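## Task

Pick the hanger on the rail that sits closer to the table's centre, lift it off the rail, and finish holding it steady in the air with exactly one gripper closed on it. It must be upright, over the table, away from the rail and touching nothing else. The second hanger must remain on the rail and the rack must stay upright; neither may be held. A rack that tips beyond a small amount fails the scene immediately, and a loose grip also counts as failure.

## Robot and tools

Robot: two arms, left_arm and right_arm, each with six joints and a parallel gripper. The names are labels only; they do not match the left or right side of any picture.

Frame: one shared scene frame. Origin on the table surface midway between the arms, +x out over the table, +z up, left_arm on the +y side. Positions are in metres, orientations as quaternions in w,x,y,z order. The fingers point along the gripper's own +z and close along its y axis. end_effector_position is the point between the finger pads, just behind the tips; the printed value can be off from reality, more so when the arm is stretched far.

Tool execute_actions, argument actions: a list holding one item or none. Empty list: just report the state. An item with rows (and optional steps, 1 to 15, default 15) is a motion; each control step lasts 1/30 s, one row per step, and the final row repeats to fill the remaining steps. An item with only steps (up to 300) is a wait that returns once that many steps have passed since the previous result. Optional pictures (true/false) chooses whether camera images come back; by default they do.

Each row is a single flat list of 14 numbers covering both arms, even if one stays still: left_arm waist, shoulder, elbow, wrist pitch, wrist yaw, wrist roll, gripper opening, then the same seven for right_arm. Joint values are absolute target angles in radians, in the same form as the Joint positions line, not offsets. Stated ranges per arm: waist -2.618 to 3.054, shoulder 0.000 to 3.142, elbow 0.000 to 3.142, wrist pitch -1.571 to 1.571, wrist yaw -1.571 to 1.571, wrist roll -2.094 to 2.094. True ends may differ by up to 0.036 rad either way. A call is rejected (nothing sent) when a target exceeds an end by over 0.036 rad and is also farther out than the joint's last reported angle. Targets past the real end get clipped there, and the result may then say "joint sent to its limit", possibly about an earlier move; its absence proves nothing. Opening is an absolute value from -1 (closed) to +1 (fully open, 0.087 m pad gap).

Motion limits: each step the target is kept near the measured angle (lead of 0.202 rad waist, 0.258 shoulder, 0.238 elbow, 0.573 wrist pitch, 0.522 wrist yaw and roll), and if the targets would shift the gripper more than 70 mm, all joints of that arm are scaled back. So big moves take several calls. Friction may leave a joint about 0.031 rad short, and changes smaller than that may not happen. Between calls, arms keep heading for the last row sent until they settle or a step is HELD; after that, only a new action moves them further.

Result lines: the state line gives each arm's gripper position and quaternion. Joint positions and Joint velocities give, per arm, the six joints (rad, rad/s) then the pad gap (m, m/s). grip_measured is the measured opening on the command scale; each gripper's reading may be off by about 1 mm in a fixed way. Joint torques list the drive outputs per joint (nonzero even in free air, with offsets and noise; friction can mask or mimic load). "joint command not followed" means a clearance check altered or blocked some joint targets; the rest of the row still ran. HELD marks steps where some of your row was not sent. MOTOR HOT appears from 75 °C; OVER-TEMPERATURE FAULT lines report stops at 90 °C (arm halts 10 s) or 100 °C (arm and gripper go limp and fall). Holding a load heats motors, even while idle.

Gripping: away from the extremes, fingers go to the opening where grip_measured would equal your number. To hold firmly, keep commanding roughly 0.02 below the current grip_measured; a smaller margin grips more lightly. Pads push up to about 20 N; closing quickly can push harder and even bounce the fingers open, so close at moderate speed.

Tool zoom_image: camera (cam_high, cam_low, cam_left_wrist, cam_right_wrist, each 504x504) and region [x0, y0, x1, y1] in pixels from the top-left, at most 504 by 504; it enlarges part of that camera's latest image.

Tool finished_scene: argument scene (1 or 2) ends that scene irreversibly, grades it and then presents the next task. Call it only when the hanger is held stably; the goal must still be true then.

Avoid: knocking or tipping the rack (tipping ends the scene as failed), pulling the other hanger off, dropping or letting the target slip, anything leaving the table, arms colliding or pressing on each other, and hard pushes or slams. Loose objects may occasionally be nudged by outside disturbances. Smooth, efficient moves are preferred.

Each tool is called after "Call:" as name(argument=value, ...), one argument or row to a line, values as JSON.

## Session

Call:
execute_actions(
  actions=[],
)

Scene clock: 0.00 s of 4000.00 s.
left_arm: end_effector_position=(+0.3953, +0.3403, +0.3564) grip_measured=+0.993 end_effector_quat_wxyz=(+0.704, +0.017, +0.709, -0.025) | right_arm: end_effector_position=(+0.3485, -0.3653, +0.3695) grip_measured=+1.000 end_effector_quat_wxyz=(+0.709, +0.066, +0.699, -0.073)
Joint positions: left_arm=[-0.014  1.057  1.042  0.008 -0.001 -0.012  0.087] | right_arm=[ 0.017  1.035  1.064 -0.013  0.009 -0.008  0.087]
Joint velocities: left_arm=[ 0.007  0.002 -0.022  0.066  0.022 -0.022  0.001] | right_arm=[-0.007  0.002 -0.007 -0.022 -0.066  0.022  0.   ]
Joint torques (N m, as the arm reports them, + toward a larger angle): no reading

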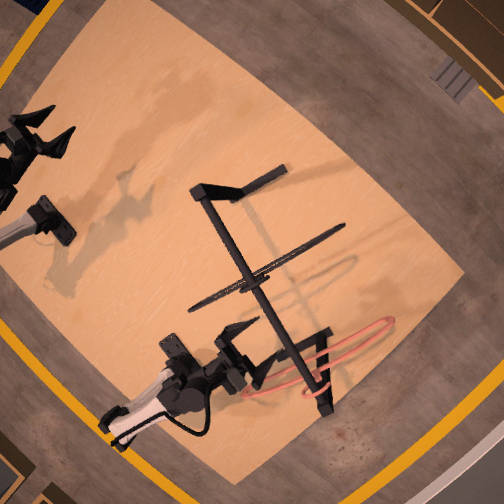

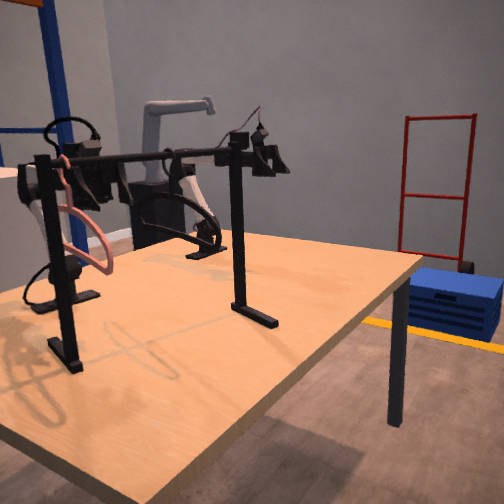

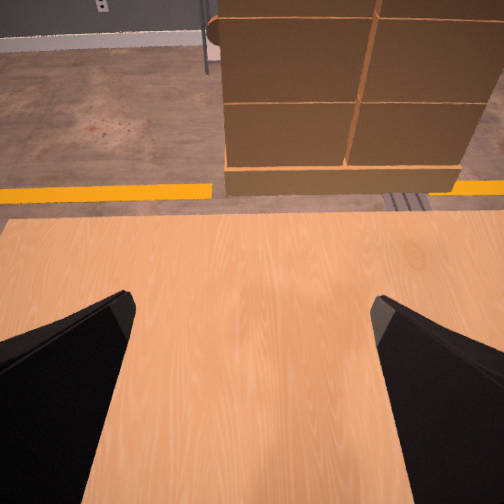

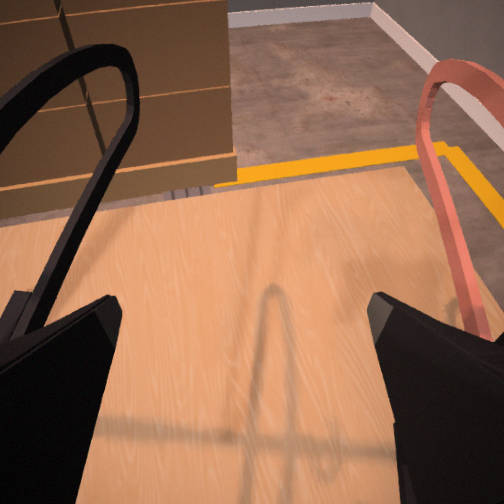

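Call:
zoom_image(
  camera="cam_high",
  region=[160, 150, 420, 430],
)

Call:
zoom_image(
  camera="cam_low",
  region=[10, 100, 310, 380],
)

Region (160, 150, 420, 430) of cam_high's 504x504 image, scaled by 1.800, with more detail than that image has; it fills the left 468 columns of this view, and the rest is white.

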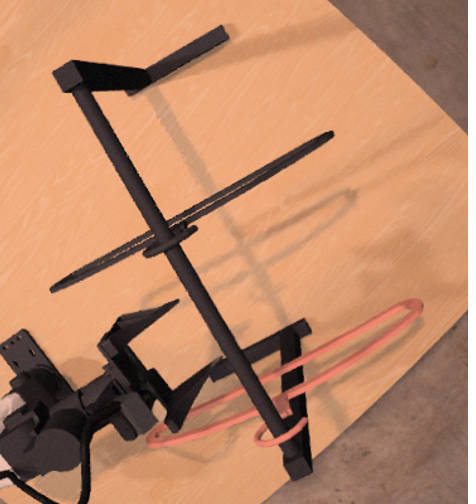

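Region (10, 100, 310, 380) of cam_low's 504x504 image, scaled by 1.680, with more detail than that image has; it fills the top 470 rows of this view, and the rest is white.

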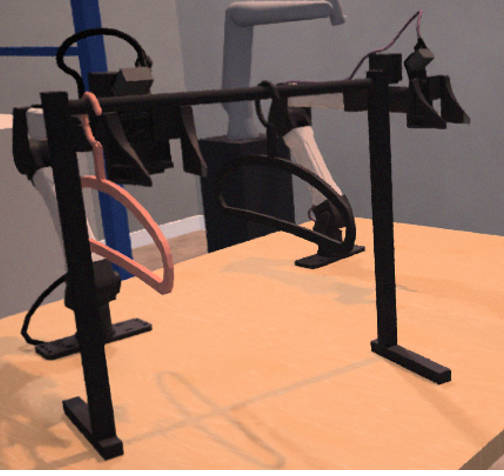

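Call:
zoom_image(
  camera="cam_high",
  region=[220, 250, 350, 420],
)

Call:
zoom_image(
  camera="cam_low",
  region=[30, 130, 240, 280],
)

Region (220, 250, 350, 420) of cam_high's 504x504 image, scaled by 2.965, with more detail than that image has; it fills the left 385 columns of this view, and the rest is white.

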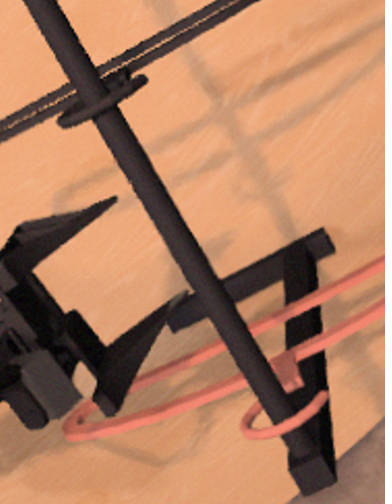

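Region (30, 130, 240, 280) of cam_low's 504x504 image, scaled by 2.400, with more detail than that image has; it fills the top 360 rows of this view, and the rest is white.

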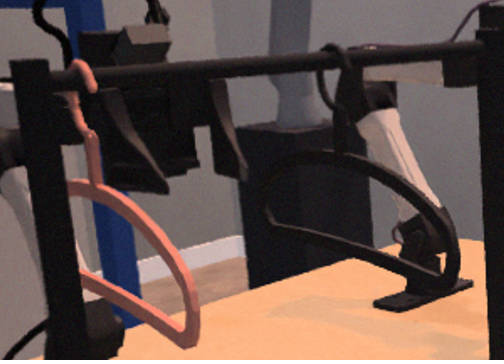

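Call:
execute_actions(
  actions=[
    {"rows": [[-0.014,1.057,1.042,0.008,-0.001,-0.012,1, 0.10,1.035,1.064,0.10,0.009,-0.008,1]],"steps":15},
  ],
  pictures=false,
)

Scene clock: 47.57 s of 4000.00 s.
left_arm: end_effector_position=(+0.3952, +0.3403, +0.3561) grip_measured=+0.993 end_effector_quat_wxyz=(+0.704, +0.017, +0.710, -0.025) | right_arm: end_effector_position=(+0.3554, -0.3365, +0.3930) grip_measured=+1.000 end_effector_quat_wxyz=(+0.743, +0.038, +0.667, -0.047)
Joint positions: left_arm=[-0.014  1.057  1.042  0.007 -0.001 -0.012  0.087] | right_arm=[ 0.095  1.035  1.064  0.08   0.01  -0.007  0.087]
Joint velocities: left_arm=[-0.012 -0.032  0.002  0.066  0.037  0.066  0.   ] | right_arm=[-0.007  0.007 -0.007  0.007 -0.007 -0.051  0.   ]
Joint torques (N m, as the arm reports them, + toward a larger angle): left_arm=[-0.41 -2.73  8.13  2.1   0.02 -0.05] | right_arm=[ 0.57 -2.43  7.18  1.99 -0.01 -0.04]
Steps of this call (steps 1 to 90: nothing new was sent; then 44.07 s passed at rest; steps 91 to 105: all 15 steps of this action). Readings (joint positions):
91: left_arm=[-0.014 1.057 1.042 0.007 -0.001 -0.012] | right_arm=[0.028 1.035 1.064 -0.004 0.015 -0.007]
92: left_arm=[-0.014 1.057 1.042 0.007 -0.001 -0.012] | right_arm=[0.050 1.035 1.064 0.010 0.016 -0.007]
94: left_arm=[-0.014 1.057 1.042 0.007 -0.001 -0.012] | right_arm=[0.086 1.035 1.064 0.040 0.011 -0.007]
98: left_arm=[-0.014 1.057 1.042 0.007 -0.001 -0.012] | right_arm=[0.095 1.035 1.064 0.067 0.010 -0.007]
105: the state above

Call:
execute_actions(
  actions=[],
)

Scene clock: 55.50 s of 4000.00 s.
left_arm: end_effector_position=(+0.3952, +0.3403, +0.3561) grip_measured=+0.993 end_effector_quat_wxyz=(+0.704, +0.017, +0.710, -0.025) | right_arm: end_effector_position=(+0.3554, -0.3365, +0.3937) grip_measured=+1.000 end_effector_quat_wxyz=(+0.744, +0.038, +0.666, -0.047)
Joint positions: left_arm=[-0.014  1.057  1.042  0.007 -0.001 -0.012  0.087] | right_arm=[ 0.095  1.035  1.064  0.083  0.01  -0.007  0.087]
Joint velocities: left_arm=[ 0.007  0.012  0.007  0.022 -0.022  0.066 -0.   ] | right_arm=[ 0.007 -0.007  0.012 -0.007 -0.007  0.051  0.   ]
Joint torques (N m, as the arm reports them, + toward a larger angle): left_arm=[-0.42 -2.74  8.09  2.1   0.01 -0.05] | right_arm=[ 0.56 -2.43  7.17  1.96 -0.01 -0.03]
Steps of this call (steps 1 to 15: the robot went on to your last target; steps 16 to 90: nothing new was sent; then 4.93 s passed at rest). Readings (joint positions):
1: left_arm=[-0.014 1.057 1.042 0.007 -0.001 -0.012] | right_arm=[0.095 1.035 1.064 0.080 0.010 -0.007]
2: left_arm=[-0.014 1.057 1.042 0.007 -0.001 -0.012] | right_arm=[0.095 1.035 1.064 0.081 0.010 -0.007]
4: left_arm=[-0.014 1.057 1.042 0.007 -0.001 -0.012] | right_arm=[0.095 1.035 1.064 0.082 0.010 -0.007]
8: left_arm=[-0.014 1.057 1.042 0.007 -0.001 -0.012] | right_arm=[0.095 1.035 1.064 0.082 0.010 -0.007]
90: the state above
All arms were judged still, so your last target was given up. Only a new action makes them travel on or press farther. Fingers that are still opening or closing keep moving.

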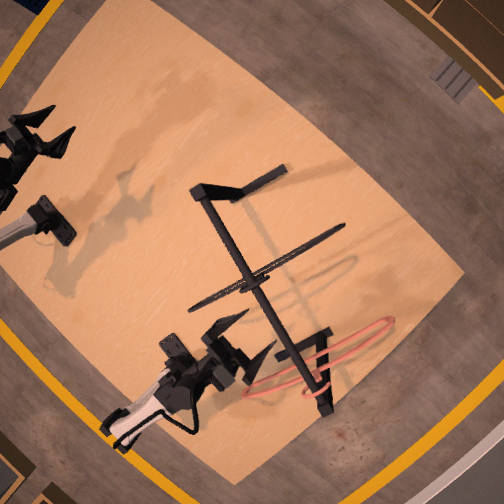

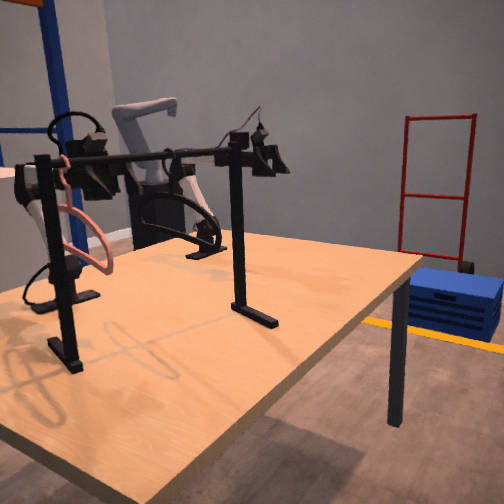

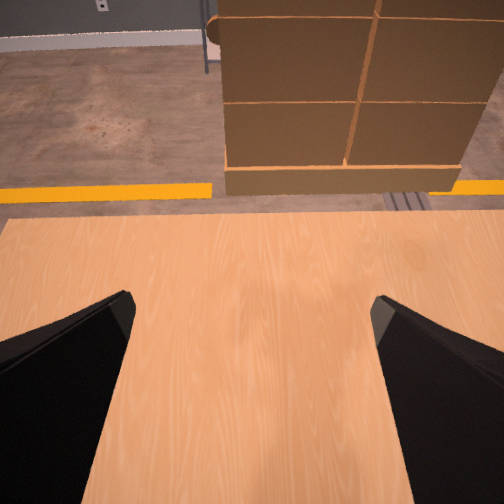

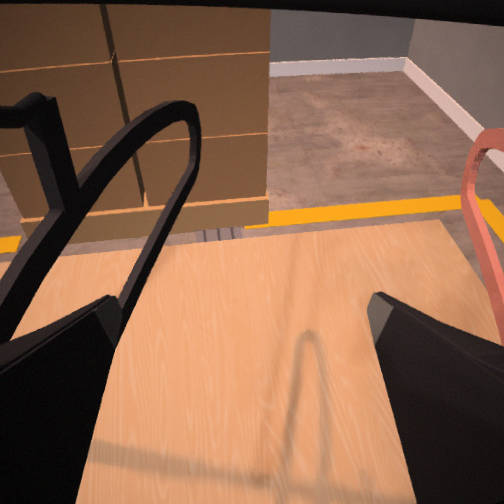

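Call:
execute_actions(
  actions=[
    {"rows": [[-0.014,1.057,1.042,0.008,-0.001,-0.012,1, 0.10,1.10,1.23,-0.10,0.009,-0.008,1],[-0.014,1.057,1.042,0.008,-0.001,-0.012,1, 0.10,1.10,1.23,-0.10,0.009,-0.008,1],[-0.014,1.057,1.042,0.008,-0.001,-0.012,1, 0.10,1.10,1.23,-0.10,0.009,-0.008,1],[-0.014,1.057,1.042,0.008,-0.001,-0.012,1, 0.10,1.165,1.40,-0.28,0.009,-0.008,1],[-0.014,1.057,1.042,0.008,-0.001,-0.012,1, 0.10,1.165,1.40,-0.28,0.009,-0.008,1],[-0.014,1.057,1.042,0.008,-0.001,-0.012,1, 0.10,1.165,1.40,-0.28,0.009,-0.008,1],[-0.014,1.057,1.042,0.008,-0.001,-0.012,1, 0.10,1.165,1.40,-0.28,0.009,-0.008,1],[-0.014,1.057,1.042,0.008,-0.001,-0.012,1, 0.10,1.23,1.57,-0.46,0.009,-0.008,1],[-0.014,1.057,1.042,0.008,-0.001,-0.012,1, 0.10,1.23,1.57,-0.46,0.009,-0.008,1],[-0.014,1.057,1.042,0.008,-0.001,-0.012,1, 0.10,1.23,1.57,-0.46,0.009,-0.008,1],[-0.014,1.057,1.042,0.008,-0.001,-0.012,1, 0.10,1.23,1.57,-0.46,0.009,-0.008,1],[-0.014,1.057,1.042,0.008,-0.001,-0.012,1, 0.10,1.296,1.738,-0.642,-0.15,-0.008,1]],"steps":15},
  ],
  pictures=false,
)

Scene clock: 97.23 s of 4000.00 s.
left_arm: end_effector_position=(+0.3952, +0.3403, +0.3561) grip_measured=+0.993 end_effector_quat_wxyz=(+0.704, +0.017, +0.710, -0.025) | right_arm: end_effector_position=(+0.3607, -0.3215, +0.4702) grip_measured=+1.000 end_effector_quat_wxyz=(+0.690, +0.010, +0.724, -0.012)
Joint positions: left_arm=[-0.014  1.057  1.042  0.007 -0.001 -0.012  0.087] | right_arm=[ 0.095  1.269  1.706 -0.486 -0.077 -0.007  0.087]
Joint velocities: left_arm=[ 0.002 -0.012 -0.022 -0.007 -0.037  0.007  0.   ] | right_arm=[ 0.002  0.159  0.476 -0.725 -0.476  0.022  0.   ]
Joint torques (N m, as the arm reports them, + toward a larger angle): left_arm=[-0.4  -2.76  8.1   2.09  0.01 -0.05] | right_arm=[ 0.43 -2.18  6.24  1.39 -0.1  -0.03]
Steps of this call (steps 1 to 90: nothing new was sent; then 38.23 s passed at rest; steps 91 to 105: all 15 steps of this action). Readings (joint positions):
91: left_arm=[-0.014 1.057 1.042 0.007 -0.001 -0.012] | right_arm=[0.095 1.042 1.088 0.046 0.010 -0.007]
92: left_arm=[-0.014 1.057 1.042 0.007 -0.001 -0.012] | right_arm=[0.095 1.061 1.130 0.010 0.010 -0.007]
94: left_arm=[-0.014 1.057 1.042 0.007 -0.001 -0.012] | right_arm=[0.095 1.096 1.222 -0.060 0.010 -0.007]
98: left_arm=[-0.014 1.057 1.042 0.007 -0.001 -0.012] | right_arm=[0.095 1.157 1.412 -0.207 0.010 -0.007]
105: the state above

Call:
execute_actions(
  actions=[
    {"rows": [[-0.014,1.057,1.042,0.008,-0.001,-0.012,1, 0.10,1.296,1.738,-0.642,0.0,-0.008,1]],"steps":12},
  ],
)

Scene clock: 99.33 s of 4000.00 s.
left_arm: end_effector_position=(+0.3952, +0.3403, +0.3561) grip_measured=+0.993 end_effector_quat_wxyz=(+0.704, +0.017, +0.710, -0.025) | right_arm: end_effector_position=(+0.3526, -0.3309, +0.4375) grip_measured=+1.000 end_effector_quat_wxyz=(+0.637, +0.034, +0.770, -0.030)
Joint positions: left_arm=[-0.014  1.057  1.042  0.007 -0.001 -0.012  0.087] | right_arm=[ 0.097  1.28   1.72  -0.629 -0.016 -0.007  0.087]
Joint velocities: left_arm=[ 0.012 -0.007 -0.007  0.007 -0.037  0.022 -0.001] | right_arm=[-0.012 -0.002  0.002 -0.066  0.125 -0.022  0.   ]
Joint torques (N m, as the arm reports them, + toward a larger angle): left_arm=[-0.4  -2.73  8.1   2.1   0.01 -0.06] | right_arm=[ 0.45 -2.3   7.36  1.74  0.09 -0.03]
Steps of this call (steps 1 to 30: the robot went on to your last target; steps 31 to 51: nothing new was sent; steps 52 to 63: all 12 steps of this action). Readings (joint positions):
52: left_arm=[-0.014 1.057 1.042 0.007 -0.001 -0.012] | right_arm=[0.096 1.280 1.720 -0.629 -0.125 -0.007]
53: left_arm=[-0.014 1.057 1.042 0.007 -0.001 -0.012] | right_arm=[0.097 1.280 1.720 -0.629 -0.101 -0.007]
55: left_arm=[-0.014 1.057 1.042 0.007 -0.001 -0.012] | right_arm=[0.097 1.280 1.720 -0.629 -0.066 -0.007]
59: left_arm=[-0.014 1.057 1.042 0.007 -0.001 -0.012] | right_arm=[0.097 1.280 1.720 -0.629 -0.030 -0.007]
63: the state above

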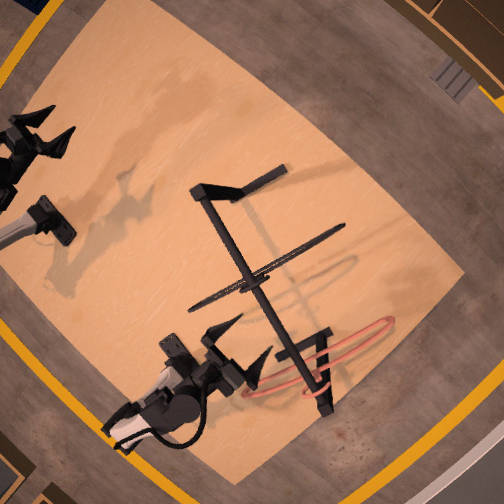

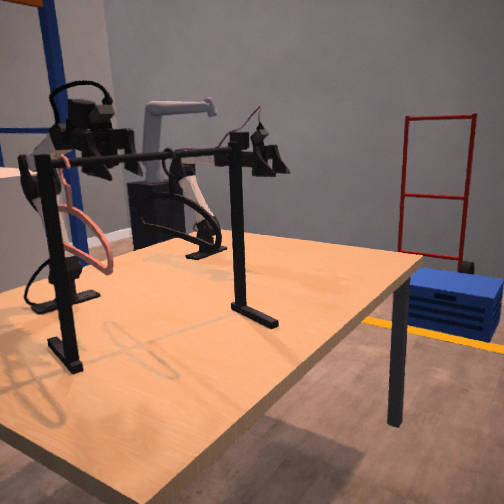

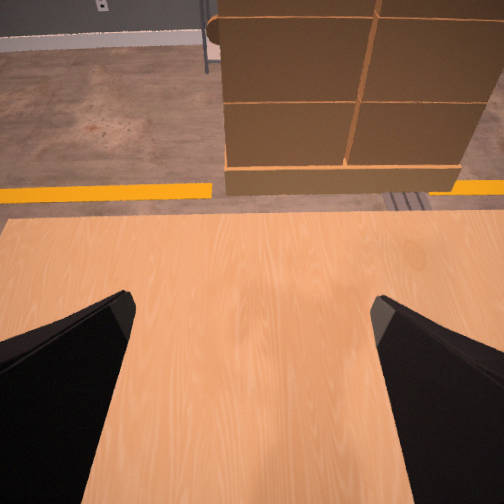

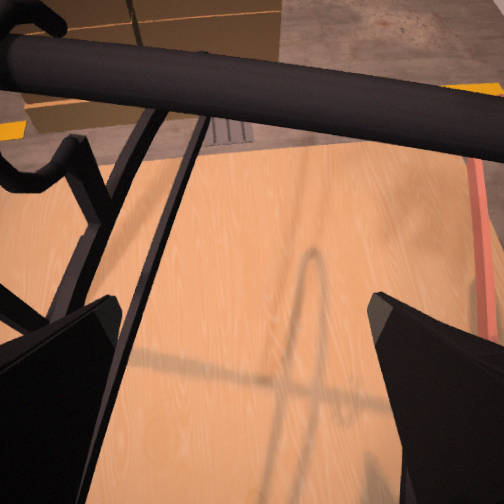

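Call:
execute_actions(
  actions=[
    {"rows": [[-0.014,1.057,1.042,0.008,-0.001,-0.012,1, 0.20,1.32,1.75,-0.63,0.15,-0.008,1],[-0.014,1.057,1.042,0.008,-0.001,-0.012,1, 0.20,1.32,1.75,-0.63,0.15,-0.008,1],[-0.014,1.057,1.042,0.008,-0.001,-0.012,1, 0.20,1.32,1.75,-0.63,0.25,-0.008,1],[-0.014,1.057,1.042,0.008,-0.001,-0.012,1, 0.30,1.35,1.77,-0.62,0.25,-0.008,1],[-0.014,1.057,1.042,0.008,-0.001,-0.012,1, 0.30,1.35,1.77,-0.62,0.35,-0.008,1],[-0.014,1.057,1.042,0.008,-0.001,-0.012,1, 0.30,1.35,1.77,-0.62,0.35,-0.008,1],[-0.014,1.057,1.042,0.008,-0.001,-0.012,1, 0.40,1.38,1.79,-0.61,0.45,-0.008,1],[-0.014,1.057,1.042,0.008,-0.001,-0.012,1, 0.40,1.38,1.79,-0.61,0.45,-0.008,1],[-0.014,1.057,1.042,0.008,-0.001,-0.012,1, 0.40,1.38,1.79,-0.61,0.49,-0.008,1],[-0.014,1.057,1.042,0.008,-0.001,-0.012,1, 0.47,1.40,1.81,-0.60,0.49,-0.008,1],[-0.014,1.057,1.042,0.008,-0.001,-0.012,1, 0.47,1.40,1.81,-0.60,0.49,-0.008,1],[-0.014,1.057,1.042,0.008,-0.001,-0.012,1, 0.54,1.413,1.82,-0.60,0.49,-0.008,1]],"steps":15},
  ],
)

Scene clock: 125.53 s of 4000.00 s.
left_arm: end_effector_position=(+0.3952, +0.3403, +0.3561) grip_measured=+0.993 end_effector_quat_wxyz=(+0.704, +0.017, +0.710, -0.025) | right_arm: end_effector_position=(+0.3767, -0.2353, +0.4290) grip_measured=+1.000 end_effector_quat_wxyz=(+0.626, +0.005, +0.777, -0.070)
Joint positions: left_arm=[-0.014  1.057  1.042  0.007 -0.001 -0.012  0.087] | right_arm=[ 0.532  1.402  1.793 -0.62   0.435 -0.007  0.087]
Joint velocities: left_arm=[-0.002  0.002 -0.007  0.037 -0.051  0.051  0.   ] | right_arm=[ 0.339  0.051  0.032  0.007  0.154 -0.022  0.   ]
Joint torques (N m, as the arm reports them, + toward a larger angle): left_arm=[-0.4  -2.72  8.1   2.1   0.02 -0.05] | right_arm=[-0.67 -4.25  8.    2.01  0.41 -0.04]
Steps of this call (steps 1 to 15: the robot went on to your last target; steps 16 to 90: nothing new was sent; then 22.70 s passed at rest; steps 91 to 105: all 15 steps of this action). Readings (joint positions):
91: left_arm=[-0.014 1.057 1.042 0.007 -0.001 -0.012] | right_arm=[0.112 1.282 1.722 -0.629 0.022 -0.007]
92: left_arm=[-0.014 1.057 1.042 0.007 -0.001 -0.012] | right_arm=[0.140 1.286 1.726 -0.629 0.050 -0.007]
94: left_arm=[-0.014 1.057 1.042 0.007 -0.001 -0.012] | right_arm=[0.200 1.299 1.734 -0.630 0.118 -0.007]
98: left_arm=[-0.014 1.057 1.042 0.007 -0.001 -0.012] | right_arm=[0.340 1.344 1.760 -0.627 0.283 -0.007]
105: the state above

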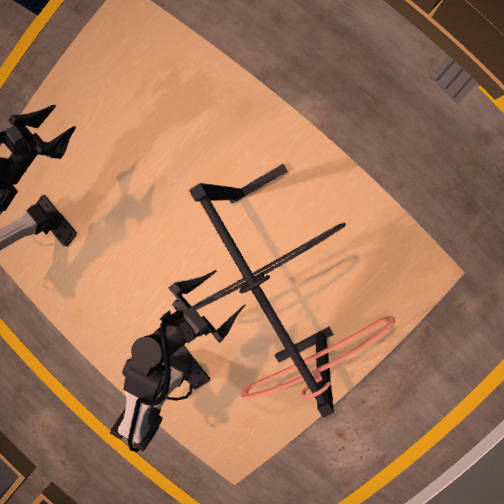

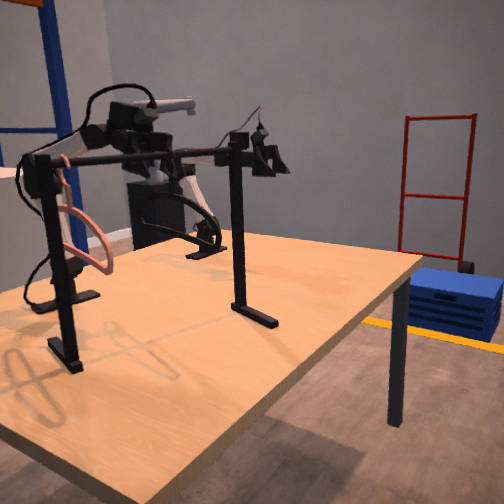

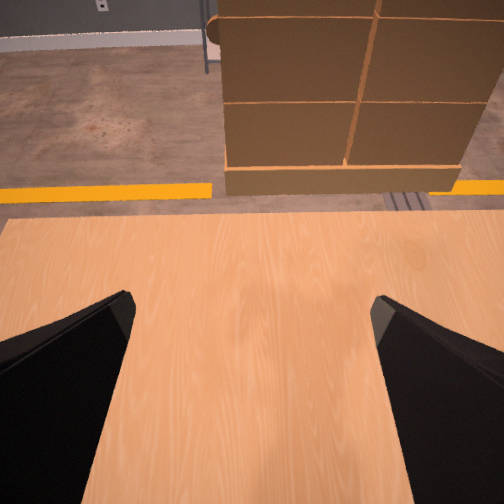

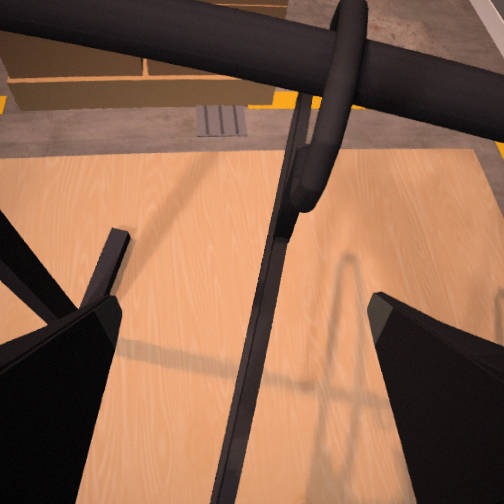

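Call:
execute_actions(
  actions=[],
)

Scene clock: 126.60 s of 4000.00 s.
left_arm: end_effector_position=(+0.3952, +0.3403, +0.3561) grip_measured=+0.993 end_effector_quat_wxyz=(+0.704, +0.017, +0.710, -0.025) | right_arm: end_effector_position=(+0.3754, -0.2404, +0.4326) grip_measured=+1.000 end_effector_quat_wxyz=(+0.629, +0.018, +0.773, -0.085)
Joint positions: left_arm=[-0.014  1.057  1.042  0.007 -0.001 -0.012  0.087] | right_arm=[ 0.54   1.403  1.799 -0.617  0.483 -0.007  0.087]
Joint velocities: left_arm=[ 0.007 -0.007  0.007  0.007 -0.037  0.022  0.001] | right_arm=[ 0.007  0.007 -0.007  0.022 -0.007 -0.007  0.   ]
Joint torques (N m, as the arm reports them, + toward a larger angle): left_arm=[-0.43 -2.71  8.09  2.1   0.01 -0.05] | right_arm=[ 0.19 -3.93  7.66  1.96  0.16 -0.03]
Steps of this call (steps 1 to 30: the robot went on to your last target; steps 31 to 32: nothing new was sent). Readings (joint positions):
1: left_arm=[-0.014 1.057 1.042 0.007 -0.001 -0.012] | right_arm=[0.539 1.403 1.793 -0.620 0.441 -0.007]
2: left_arm=[-0.014 1.057 1.042 0.007 -0.001 -0.012] | right_arm=[0.540 1.403 1.793 -0.620 0.448 -0.007]
4: left_arm=[-0.014 1.057 1.042 0.007 -0.001 -0.012] | right_arm=[0.540 1.403 1.796 -0.619 0.461 -0.007]
8: left_arm=[-0.014 1.057 1.042 0.007 -0.001 -0.012] | right_arm=[0.540 1.403 1.799 -0.617 0.474 -0.007]
32: the state above
All arms were judged still, so your last target was given up. Only a new action makes them travel on or press farther. Fingers that are still opening or closing keep moving.

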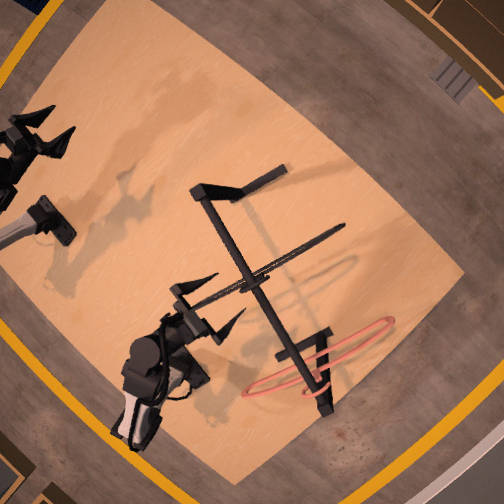

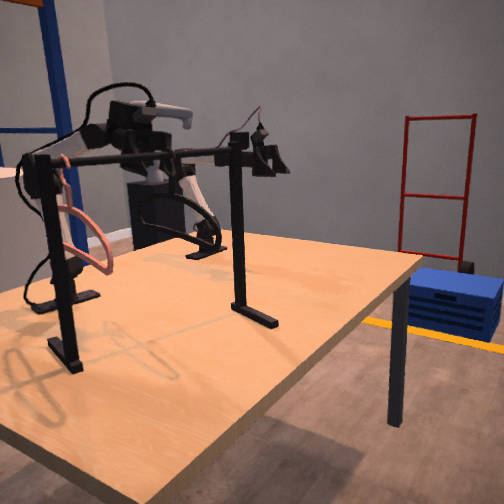

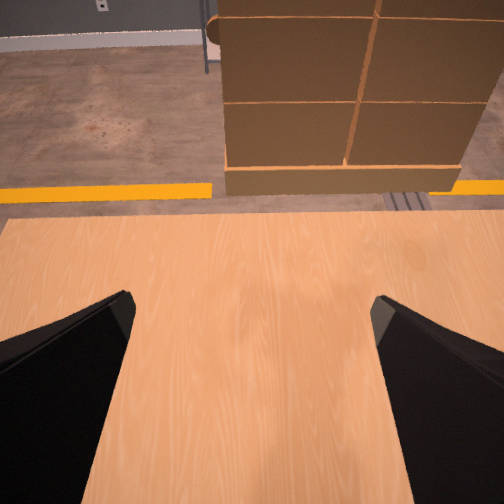

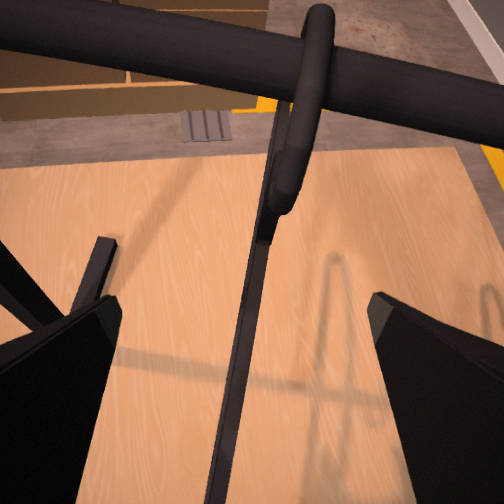

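Call:
execute_actions(
  actions=[
    {"rows": [[-0.014,1.057,1.042,0.008,-0.001,-0.012,1, 0.50,1.46,1.83,-0.58,0.45,0.05,1],[-0.014,1.057,1.042,0.008,-0.001,-0.012,1, 0.50,1.46,1.83,-0.58,0.45,0.05,1],[-0.014,1.057,1.042,0.008,-0.001,-0.012,1, 0.50,1.46,1.83,-0.58,0.45,0.05,1],[-0.014,1.057,1.042,0.008,-0.001,-0.012,1, 0.50,1.46,1.83,-0.58,0.45,0.05,1],[-0.014,1.057,1.042,0.008,-0.001,-0.012,1, 0.47,1.52,1.86,-0.55,0.41,0.10,1],[-0.014,1.057,1.042,0.008,-0.001,-0.012,1, 0.47,1.52,1.86,-0.55,0.41,0.10,1],[-0.014,1.057,1.042,0.008,-0.001,-0.012,1, 0.47,1.52,1.86,-0.55,0.41,0.10,1],[-0.014,1.057,1.042,0.008,-0.001,-0.012,1, 0.47,1.52,1.86,-0.55,0.41,0.10,1],[-0.014,1.057,1.042,0.008,-0.001,-0.012,1, 0.445,1.565,1.885,-0.525,0.385,0.10,1]],"steps":15},
  ],
  pictures=false,
)

Call:
execute_actions(
  actions=[
    {"rows": [[-0.014,1.057,1.042,0.008,-0.001,-0.012,1, 0.445,1.565,1.885,-0.525,0.385,0.10,1]],"steps":8},
  ],
)

Scene clock: 143.10 s of 4000.00 s.
left_arm: end_effector_position=(+0.3952, +0.3403, +0.3561) grip_measured=+0.993 end_effector_quat_wxyz=(+0.704, +0.017, +0.710, -0.025) | right_arm: end_effector_position=(+0.4322, -0.2452, +0.4051) grip_measured=+1.000 end_effector_quat_wxyz=(+0.615, +0.060, +0.784, -0.056)
Joint positions: left_arm=[-0.014  1.057  1.042  0.007 -0.001 -0.012  0.087] | right_arm=[ 0.451  1.563  1.858 -0.556  0.402  0.088  0.087]
Joint velocities: left_arm=[-0.012 -0.002  0.002  0.037  0.022  0.022  0.   ] | right_arm=[-0.002  0.022 -0.002 -0.007 -0.139 -0.037  0.   ]
Joint torques (N m, as the arm reports them, + toward a larger angle): left_arm=[-0.41 -2.72  8.12  2.1   0.01 -0.05] | right_arm=[-0.22 -6.46  8.38  2.09  0.03  0.04]
Steps of this call (steps 1 to 90: nothing new was sent; then 13.00 s passed at rest; steps 91 to 105: all 15 steps of this action). Readings (joint positions):
91: left_arm=[-0.014 1.057 1.042 0.007 -0.001 -0.012] | right_arm=[0.536 1.407 1.801 -0.616 0.477 0.001]
92: left_arm=[-0.014 1.057 1.042 0.007 -0.001 -0.012] | right_arm=[0.527 1.414 1.807 -0.611 0.472 0.010]
94: left_arm=[-0.014 1.057 1.042 0.007 -0.001 -0.012] | right_arm=[0.512 1.430 1.812 -0.601 0.468 0.023]
98: left_arm=[-0.014 1.057 1.042 0.007 -0.001 -0.012] | right_arm=[0.480 1.491 1.840 -0.576 0.440 0.064]
105: the state above

Scene clock: 143.37 s of 4000.00 s.
left_arm: end_effector_position=(+0.3952, +0.3403, +0.3561) grip_measured=+0.993 end_effector_quat_wxyz=(+0.704, +0.017, +0.710, -0.025) | right_arm: end_effector_position=(+0.4335, -0.2434, +0.4097) grip_measured=+1.000 end_effector_quat_wxyz=(+0.621, +0.061, +0.780, -0.049)
Joint positions: left_arm=[-0.014  1.057  1.042  0.007 -0.001 -0.012  0.087] | right_arm=[ 0.451  1.563  1.863 -0.544  0.394  0.094  0.087]
Joint velocities: left_arm=[ 0.002 -0.002 -0.007 -0.007 -0.051 -0.051 -0.   ] | right_arm=[-0.007 -0.022 -0.007 -0.037 -0.066  0.037  0.   ]
Joint torques (N m, as the arm reports them, + toward a larger angle): left_arm=[-0.41 -2.73  8.1   2.1   0.01 -0.04] | right_arm=[-0.26 -6.22  7.89  2.   -0.03  0.02]
Steps of this call (steps 1 to 8: all 8 steps of this action). Readings (joint positions):
1: left_arm=[-0.014 1.057 1.042 0.007 -0.001 -0.012] | right_arm=[0.451 1.563 1.858 -0.556 0.399 0.090]
2: left_arm=[-0.014 1.057 1.042 0.007 -0.001 -0.012] | right_arm=[0.451 1.563 1.858 -0.553 0.398 0.091]
4: left_arm=[-0.014 1.057 1.042 0.007 -0.001 -0.012] | right_arm=[0.451 1.563 1.861 -0.549 0.395 0.092]
8: the state above

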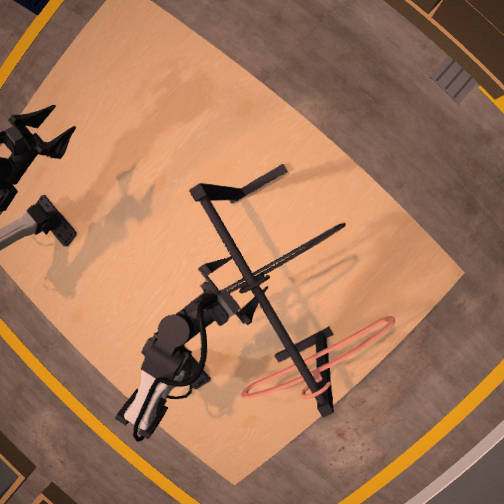

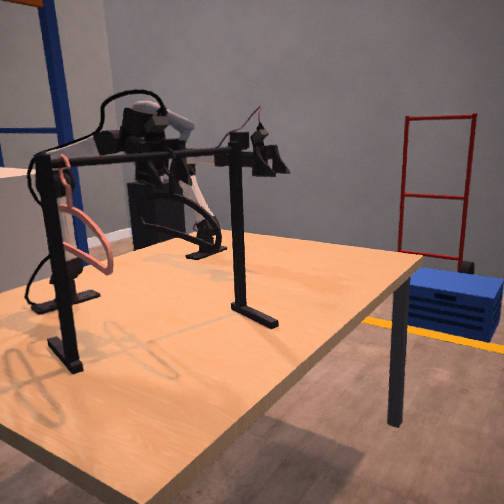

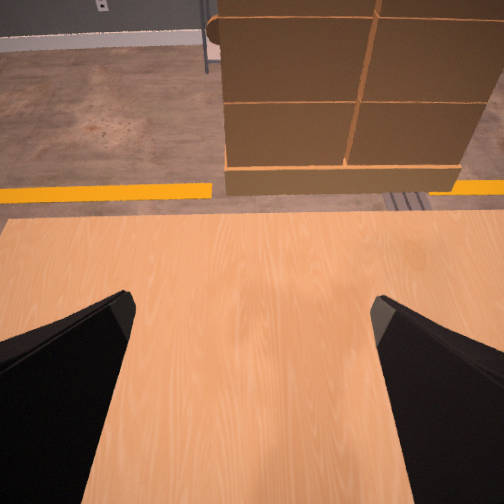

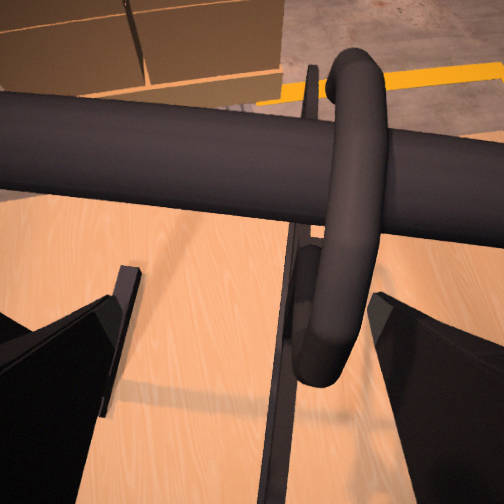

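Call:
execute_actions(
  actions=[
    {"rows": [[-0.014,1.057,1.042,0.008,-0.001,-0.012,1, 0.43,1.59,1.92,-0.55,0.385,0.10,1],[-0.014,1.057,1.042,0.008,-0.001,-0.012,1, 0.43,1.59,1.92,-0.55,0.385,0.10,1],[-0.014,1.057,1.042,0.008,-0.001,-0.012,1, 0.42,1.59,1.92,-0.55,0.385,0.10,1],[-0.014,1.057,1.042,0.008,-0.001,-0.012,1, 0.41,1.62,1.95,-0.55,0.385,0.10,1]],"steps":14},
  ],
)

Scene clock: 151.10 s of 4000.00 s.
left_arm: end_effector_position=(+0.3952, +0.3403, +0.3561) grip_measured=+0.993 end_effector_quat_wxyz=(+0.704, +0.017, +0.710, -0.025) | right_arm: end_effector_position=(+0.4440, -0.2572, +0.4201) grip_measured=+1.000 end_effector_quat_wxyz=(+0.629, +0.076, +0.772, -0.056)
Joint positions: left_arm=[-0.014  1.057  1.042  0.007 -0.001 -0.012  0.087] | right_arm=[ 0.415  1.603  1.93  -0.549  0.389  0.095  0.087]
Joint velocities: left_arm=[ 0.002 -0.007 -0.007  0.007  0.022 -0.022  0.001] | right_arm=[ 0.022  0.017  0.002  0.11  -0.037  0.022  0.   ]
Joint torques (N m, as the arm reports them, + toward a larger angle): left_arm=[-0.41 -2.74  8.11  2.09  0.01 -0.05] | right_arm=[-0.18 -5.48  7.84  1.81  0.02  0.02]
Steps of this call (steps 1 to 15: the robot went on to your last target; steps 16 to 90: nothing new was sent; then 4.27 s passed at rest; steps 91 to 104: all 14 steps of this action). Readings (joint positions):
91: left_arm=[-0.014 1.057 1.042 0.007 -0.001 -0.012] | right_arm=[0.450 1.565 1.870 -0.546 0.391 0.095]
92: left_arm=[-0.014 1.057 1.042 0.007 -0.001 -0.012] | right_arm=[0.447 1.570 1.880 -0.547 0.390 0.095]
94: left_arm=[-0.014 1.057 1.042 0.007 -0.001 -0.012] | right_arm=[0.436 1.578 1.900 -0.549 0.389 0.095]
98: left_arm=[-0.014 1.057 1.042 0.007 -0.001 -0.012] | right_arm=[0.416 1.596 1.930 -0.549 0.389 0.095]
104: the state above

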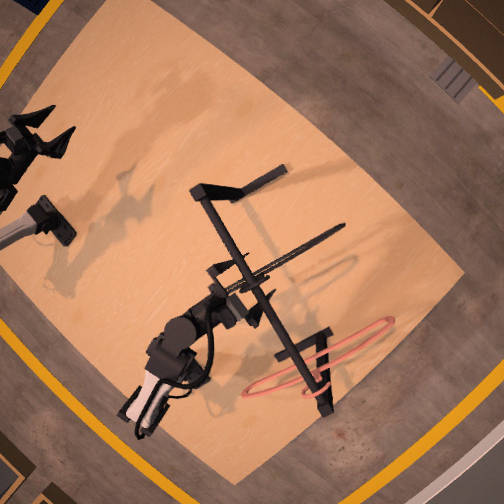

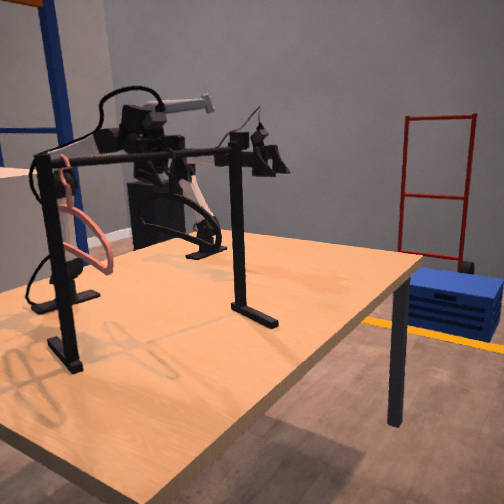

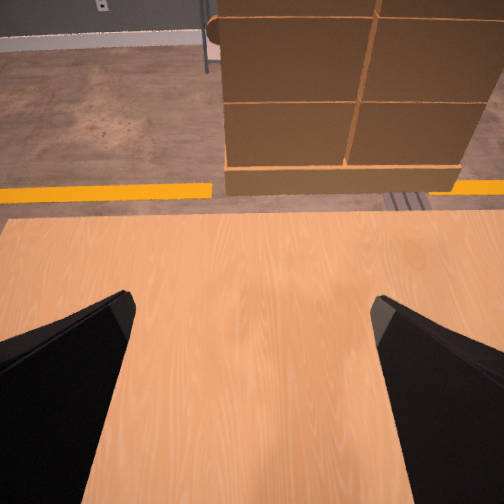

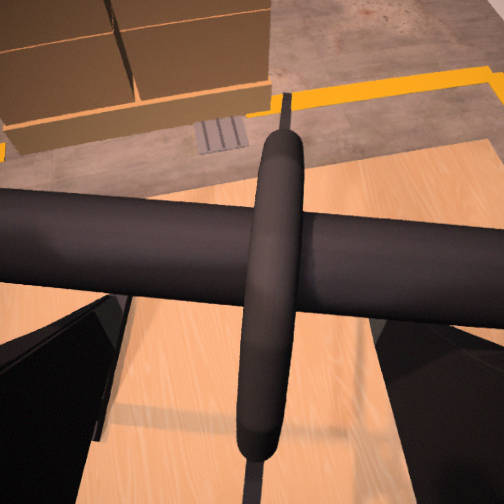

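Call:
zoom_image(
  camera="cam_low",
  region=[110, 100, 250, 240],
)

Call:
zoom_image(
  camera="cam_high",
  region=[190, 230, 320, 350],
)

Region (110, 100, 250, 240) of cam_low's 504x504 image, scaled by 3.600, with more detail than that image has.

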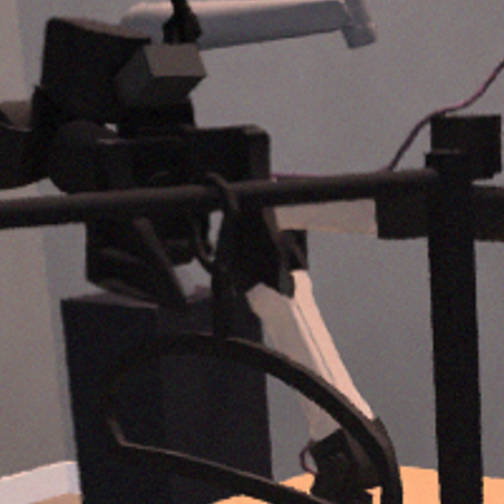

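Region (190, 230, 320, 350) of cam_high's 504x504 image, scaled by 3.877, with more detail than that image has; it fills the top 465 rows of this view, and the rest is white.

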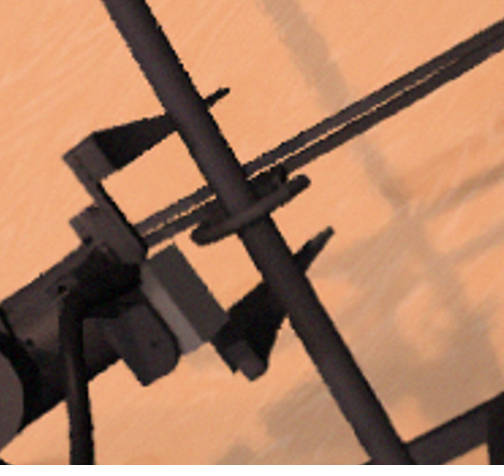

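Call:
execute_actions(
  actions=[],
  pictures=false,
)

Scene clock: 166.00 s of 4000.00 s.
left_arm: end_effector_position=(+0.3952, +0.3403, +0.3561) grip_measured=+0.993 end_effector_quat_wxyz=(+0.704, +0.017, +0.710, -0.025) | right_arm: end_effector_position=(+0.4441, -0.2572, +0.4199) grip_measured=+1.000 end_effector_quat_wxyz=(+0.628, +0.076, +0.772, -0.056)
Joint positions: left_arm=[-0.014  1.057  1.042  0.007 -0.001 -0.012  0.087] | right_arm=[ 0.415  1.603  1.93  -0.549  0.389  0.095  0.087]
Joint velocities: left_arm=[-0.007 -0.012  0.007  0.007  0.022  0.022  0.   ] | right_arm=[-0.002  0.002 -0.007  0.007  0.051  0.051  0.   ]
Joint torques (N m, as the arm reports them, + toward a larger angle): left_arm=[-0.41 -2.75  8.07  2.1   0.01 -0.07] | right_arm=[-0.16 -5.48  7.84  1.81  0.01  0.02]
Steps of this call (steps 1 to 15: the robot went on to your last target; steps 16 to 90: nothing new was sent; then 11.90 s passed at rest). Readings (joint positions):
1: left_arm=[-0.014 1.057 1.042 0.007 -0.001 -0.012] | right_arm=[0.415 1.603 1.930 -0.549 0.389 0.095]
2: left_arm=[-0.014 1.057 1.042 0.007 -0.001 -0.012] | right_arm=[0.415 1.603 1.930 -0.549 0.389 0.095]
4: left_arm=[-0.014 1.057 1.042 0.007 -0.001 -0.012] | right_arm=[0.415 1.603 1.930 -0.549 0.389 0.095]
8: left_arm=[-0.014 1.057 1.042 0.007 -0.001 -0.012] | right_arm=[0.415 1.603 1.930 -0.549 0.389 0.095]
90: the state above
All arms were judged still, so your last target was given up. Only a new action makes them travel on or press farther. Fingers that are still opening or closing keep moving.

Call:
execute_actions(
  actions=[
    {"rows": [[-0.014,1.057,1.042,0.008,-0.001,-0.012,1, 0.41,1.58,1.87,-0.50,0.385,0.10,1],[-0.014,1.057,1.042,0.008,-0.001,-0.012,1, 0.41,1.58,1.87,-0.50,0.385,0.10,1],[-0.014,1.057,1.042,0.008,-0.001,-0.012,1, 0.41,1.58,1.87,-0.48,0.385,0.10,1],[-0.014,1.057,1.042,0.008,-0.001,-0.012,1, 0.41,1.58,1.87,-0.48,0.385,0.10,1],[-0.014,1.057,1.042,0.008,-0.001,-0.012,1, 0.41,1.555,1.81,-0.45,0.385,0.10,1]],"steps":15},
  ],
)

Scene clock: 170.13 s of 4000.00 s.
left_arm: end_effector_position=(+0.3952, +0.3403, +0.3561) grip_measured=+0.993 end_effector_quat_wxyz=(+0.704, +0.017, +0.710, -0.025) | right_arm: end_effector_position=(+0.4466, -0.2567, +0.4031) grip_measured=+1.000 end_effector_quat_wxyz=(+0.628, +0.076, +0.773, -0.056)
Joint positions: left_arm=[-0.014  1.057  1.042  0.007 -0.001 -0.012  0.087] | right_arm=[ 0.415  1.577  1.827 -0.474  0.389  0.095  0.087]
Joint velocities: left_arm=[ 0.007  0.012 -0.002 -0.022  0.022  0.022 -0.   ] | right_arm=[-0.012 -0.002  0.012  0.066 -0.051 -0.081  0.   ]
Joint torques (N m, as the arm reports them, + toward a larger angle): left_arm=[-0.4  -2.73  8.07  2.1   0.01 -0.05] | right_arm=[-0.16 -8.23  5.52  1.96  0.01  0.02]
Steps of this call (steps 1 to 90: nothing new was sent; then 0.63 s passed at rest; steps 91 to 105: all 15 steps of this action). Readings (joint positions):
91: left_arm=[-0.014 1.057 1.042 0.007 -0.001 -0.012] | right_arm=[0.415 1.602 1.923 -0.541 0.389 0.095]
92: left_arm=[-0.014 1.057 1.042 0.007 -0.001 -0.012] | right_arm=[0.415 1.597 1.912 -0.534 0.389 0.095]
94: left_arm=[-0.014 1.057 1.042 0.007 -0.001 -0.012] | right_arm=[0.415 1.595 1.897 -0.524 0.389 0.095]
98: left_arm=[-0.014 1.057 1.042 0.007 -0.001 -0.012] | right_arm=[0.415 1.577 1.836 -0.493 0.389 0.095]
105: the state above

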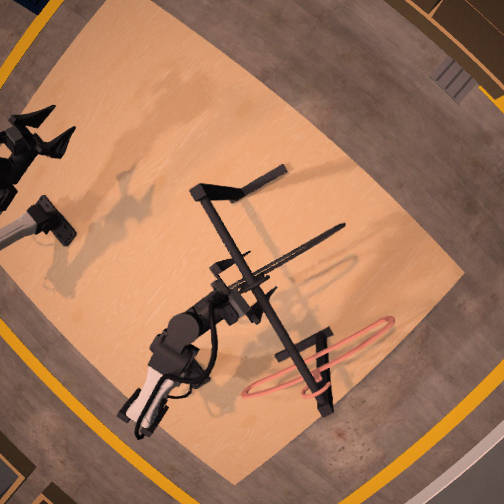

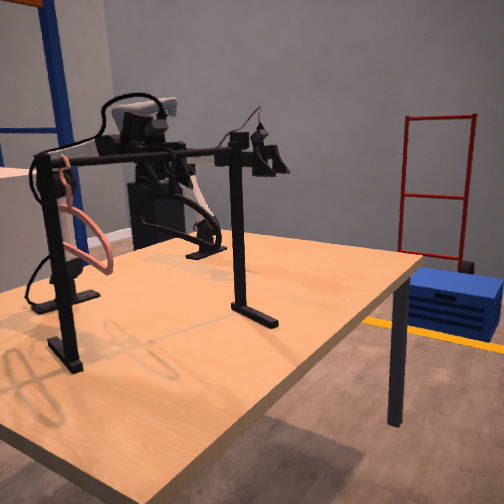

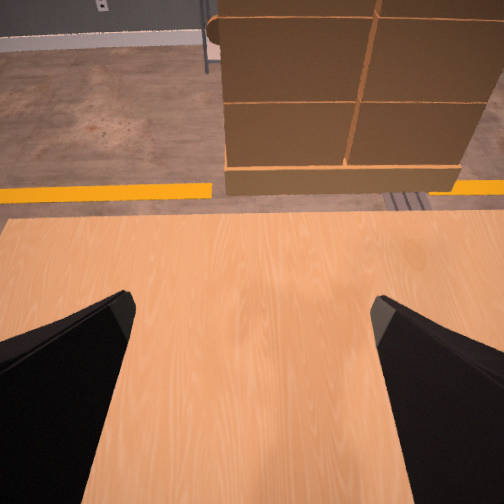

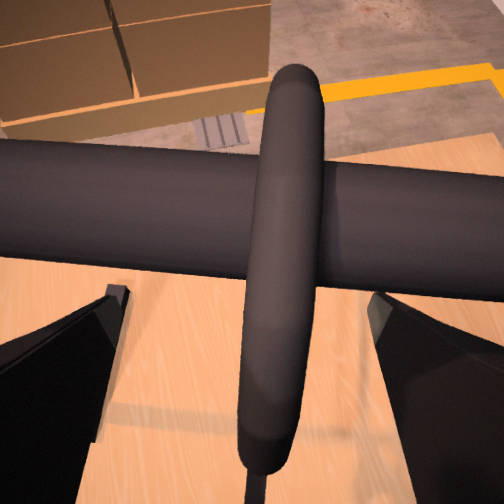

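Call:
zoom_image(
  camera="cam_low",
  region=[110, 100, 250, 240],
)

Region (110, 100, 250, 240) of cam_low's 504x504 image, scaled by 3.600, with more detail than that image has.

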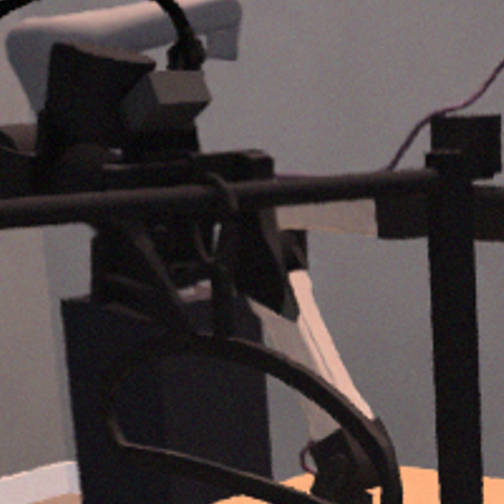

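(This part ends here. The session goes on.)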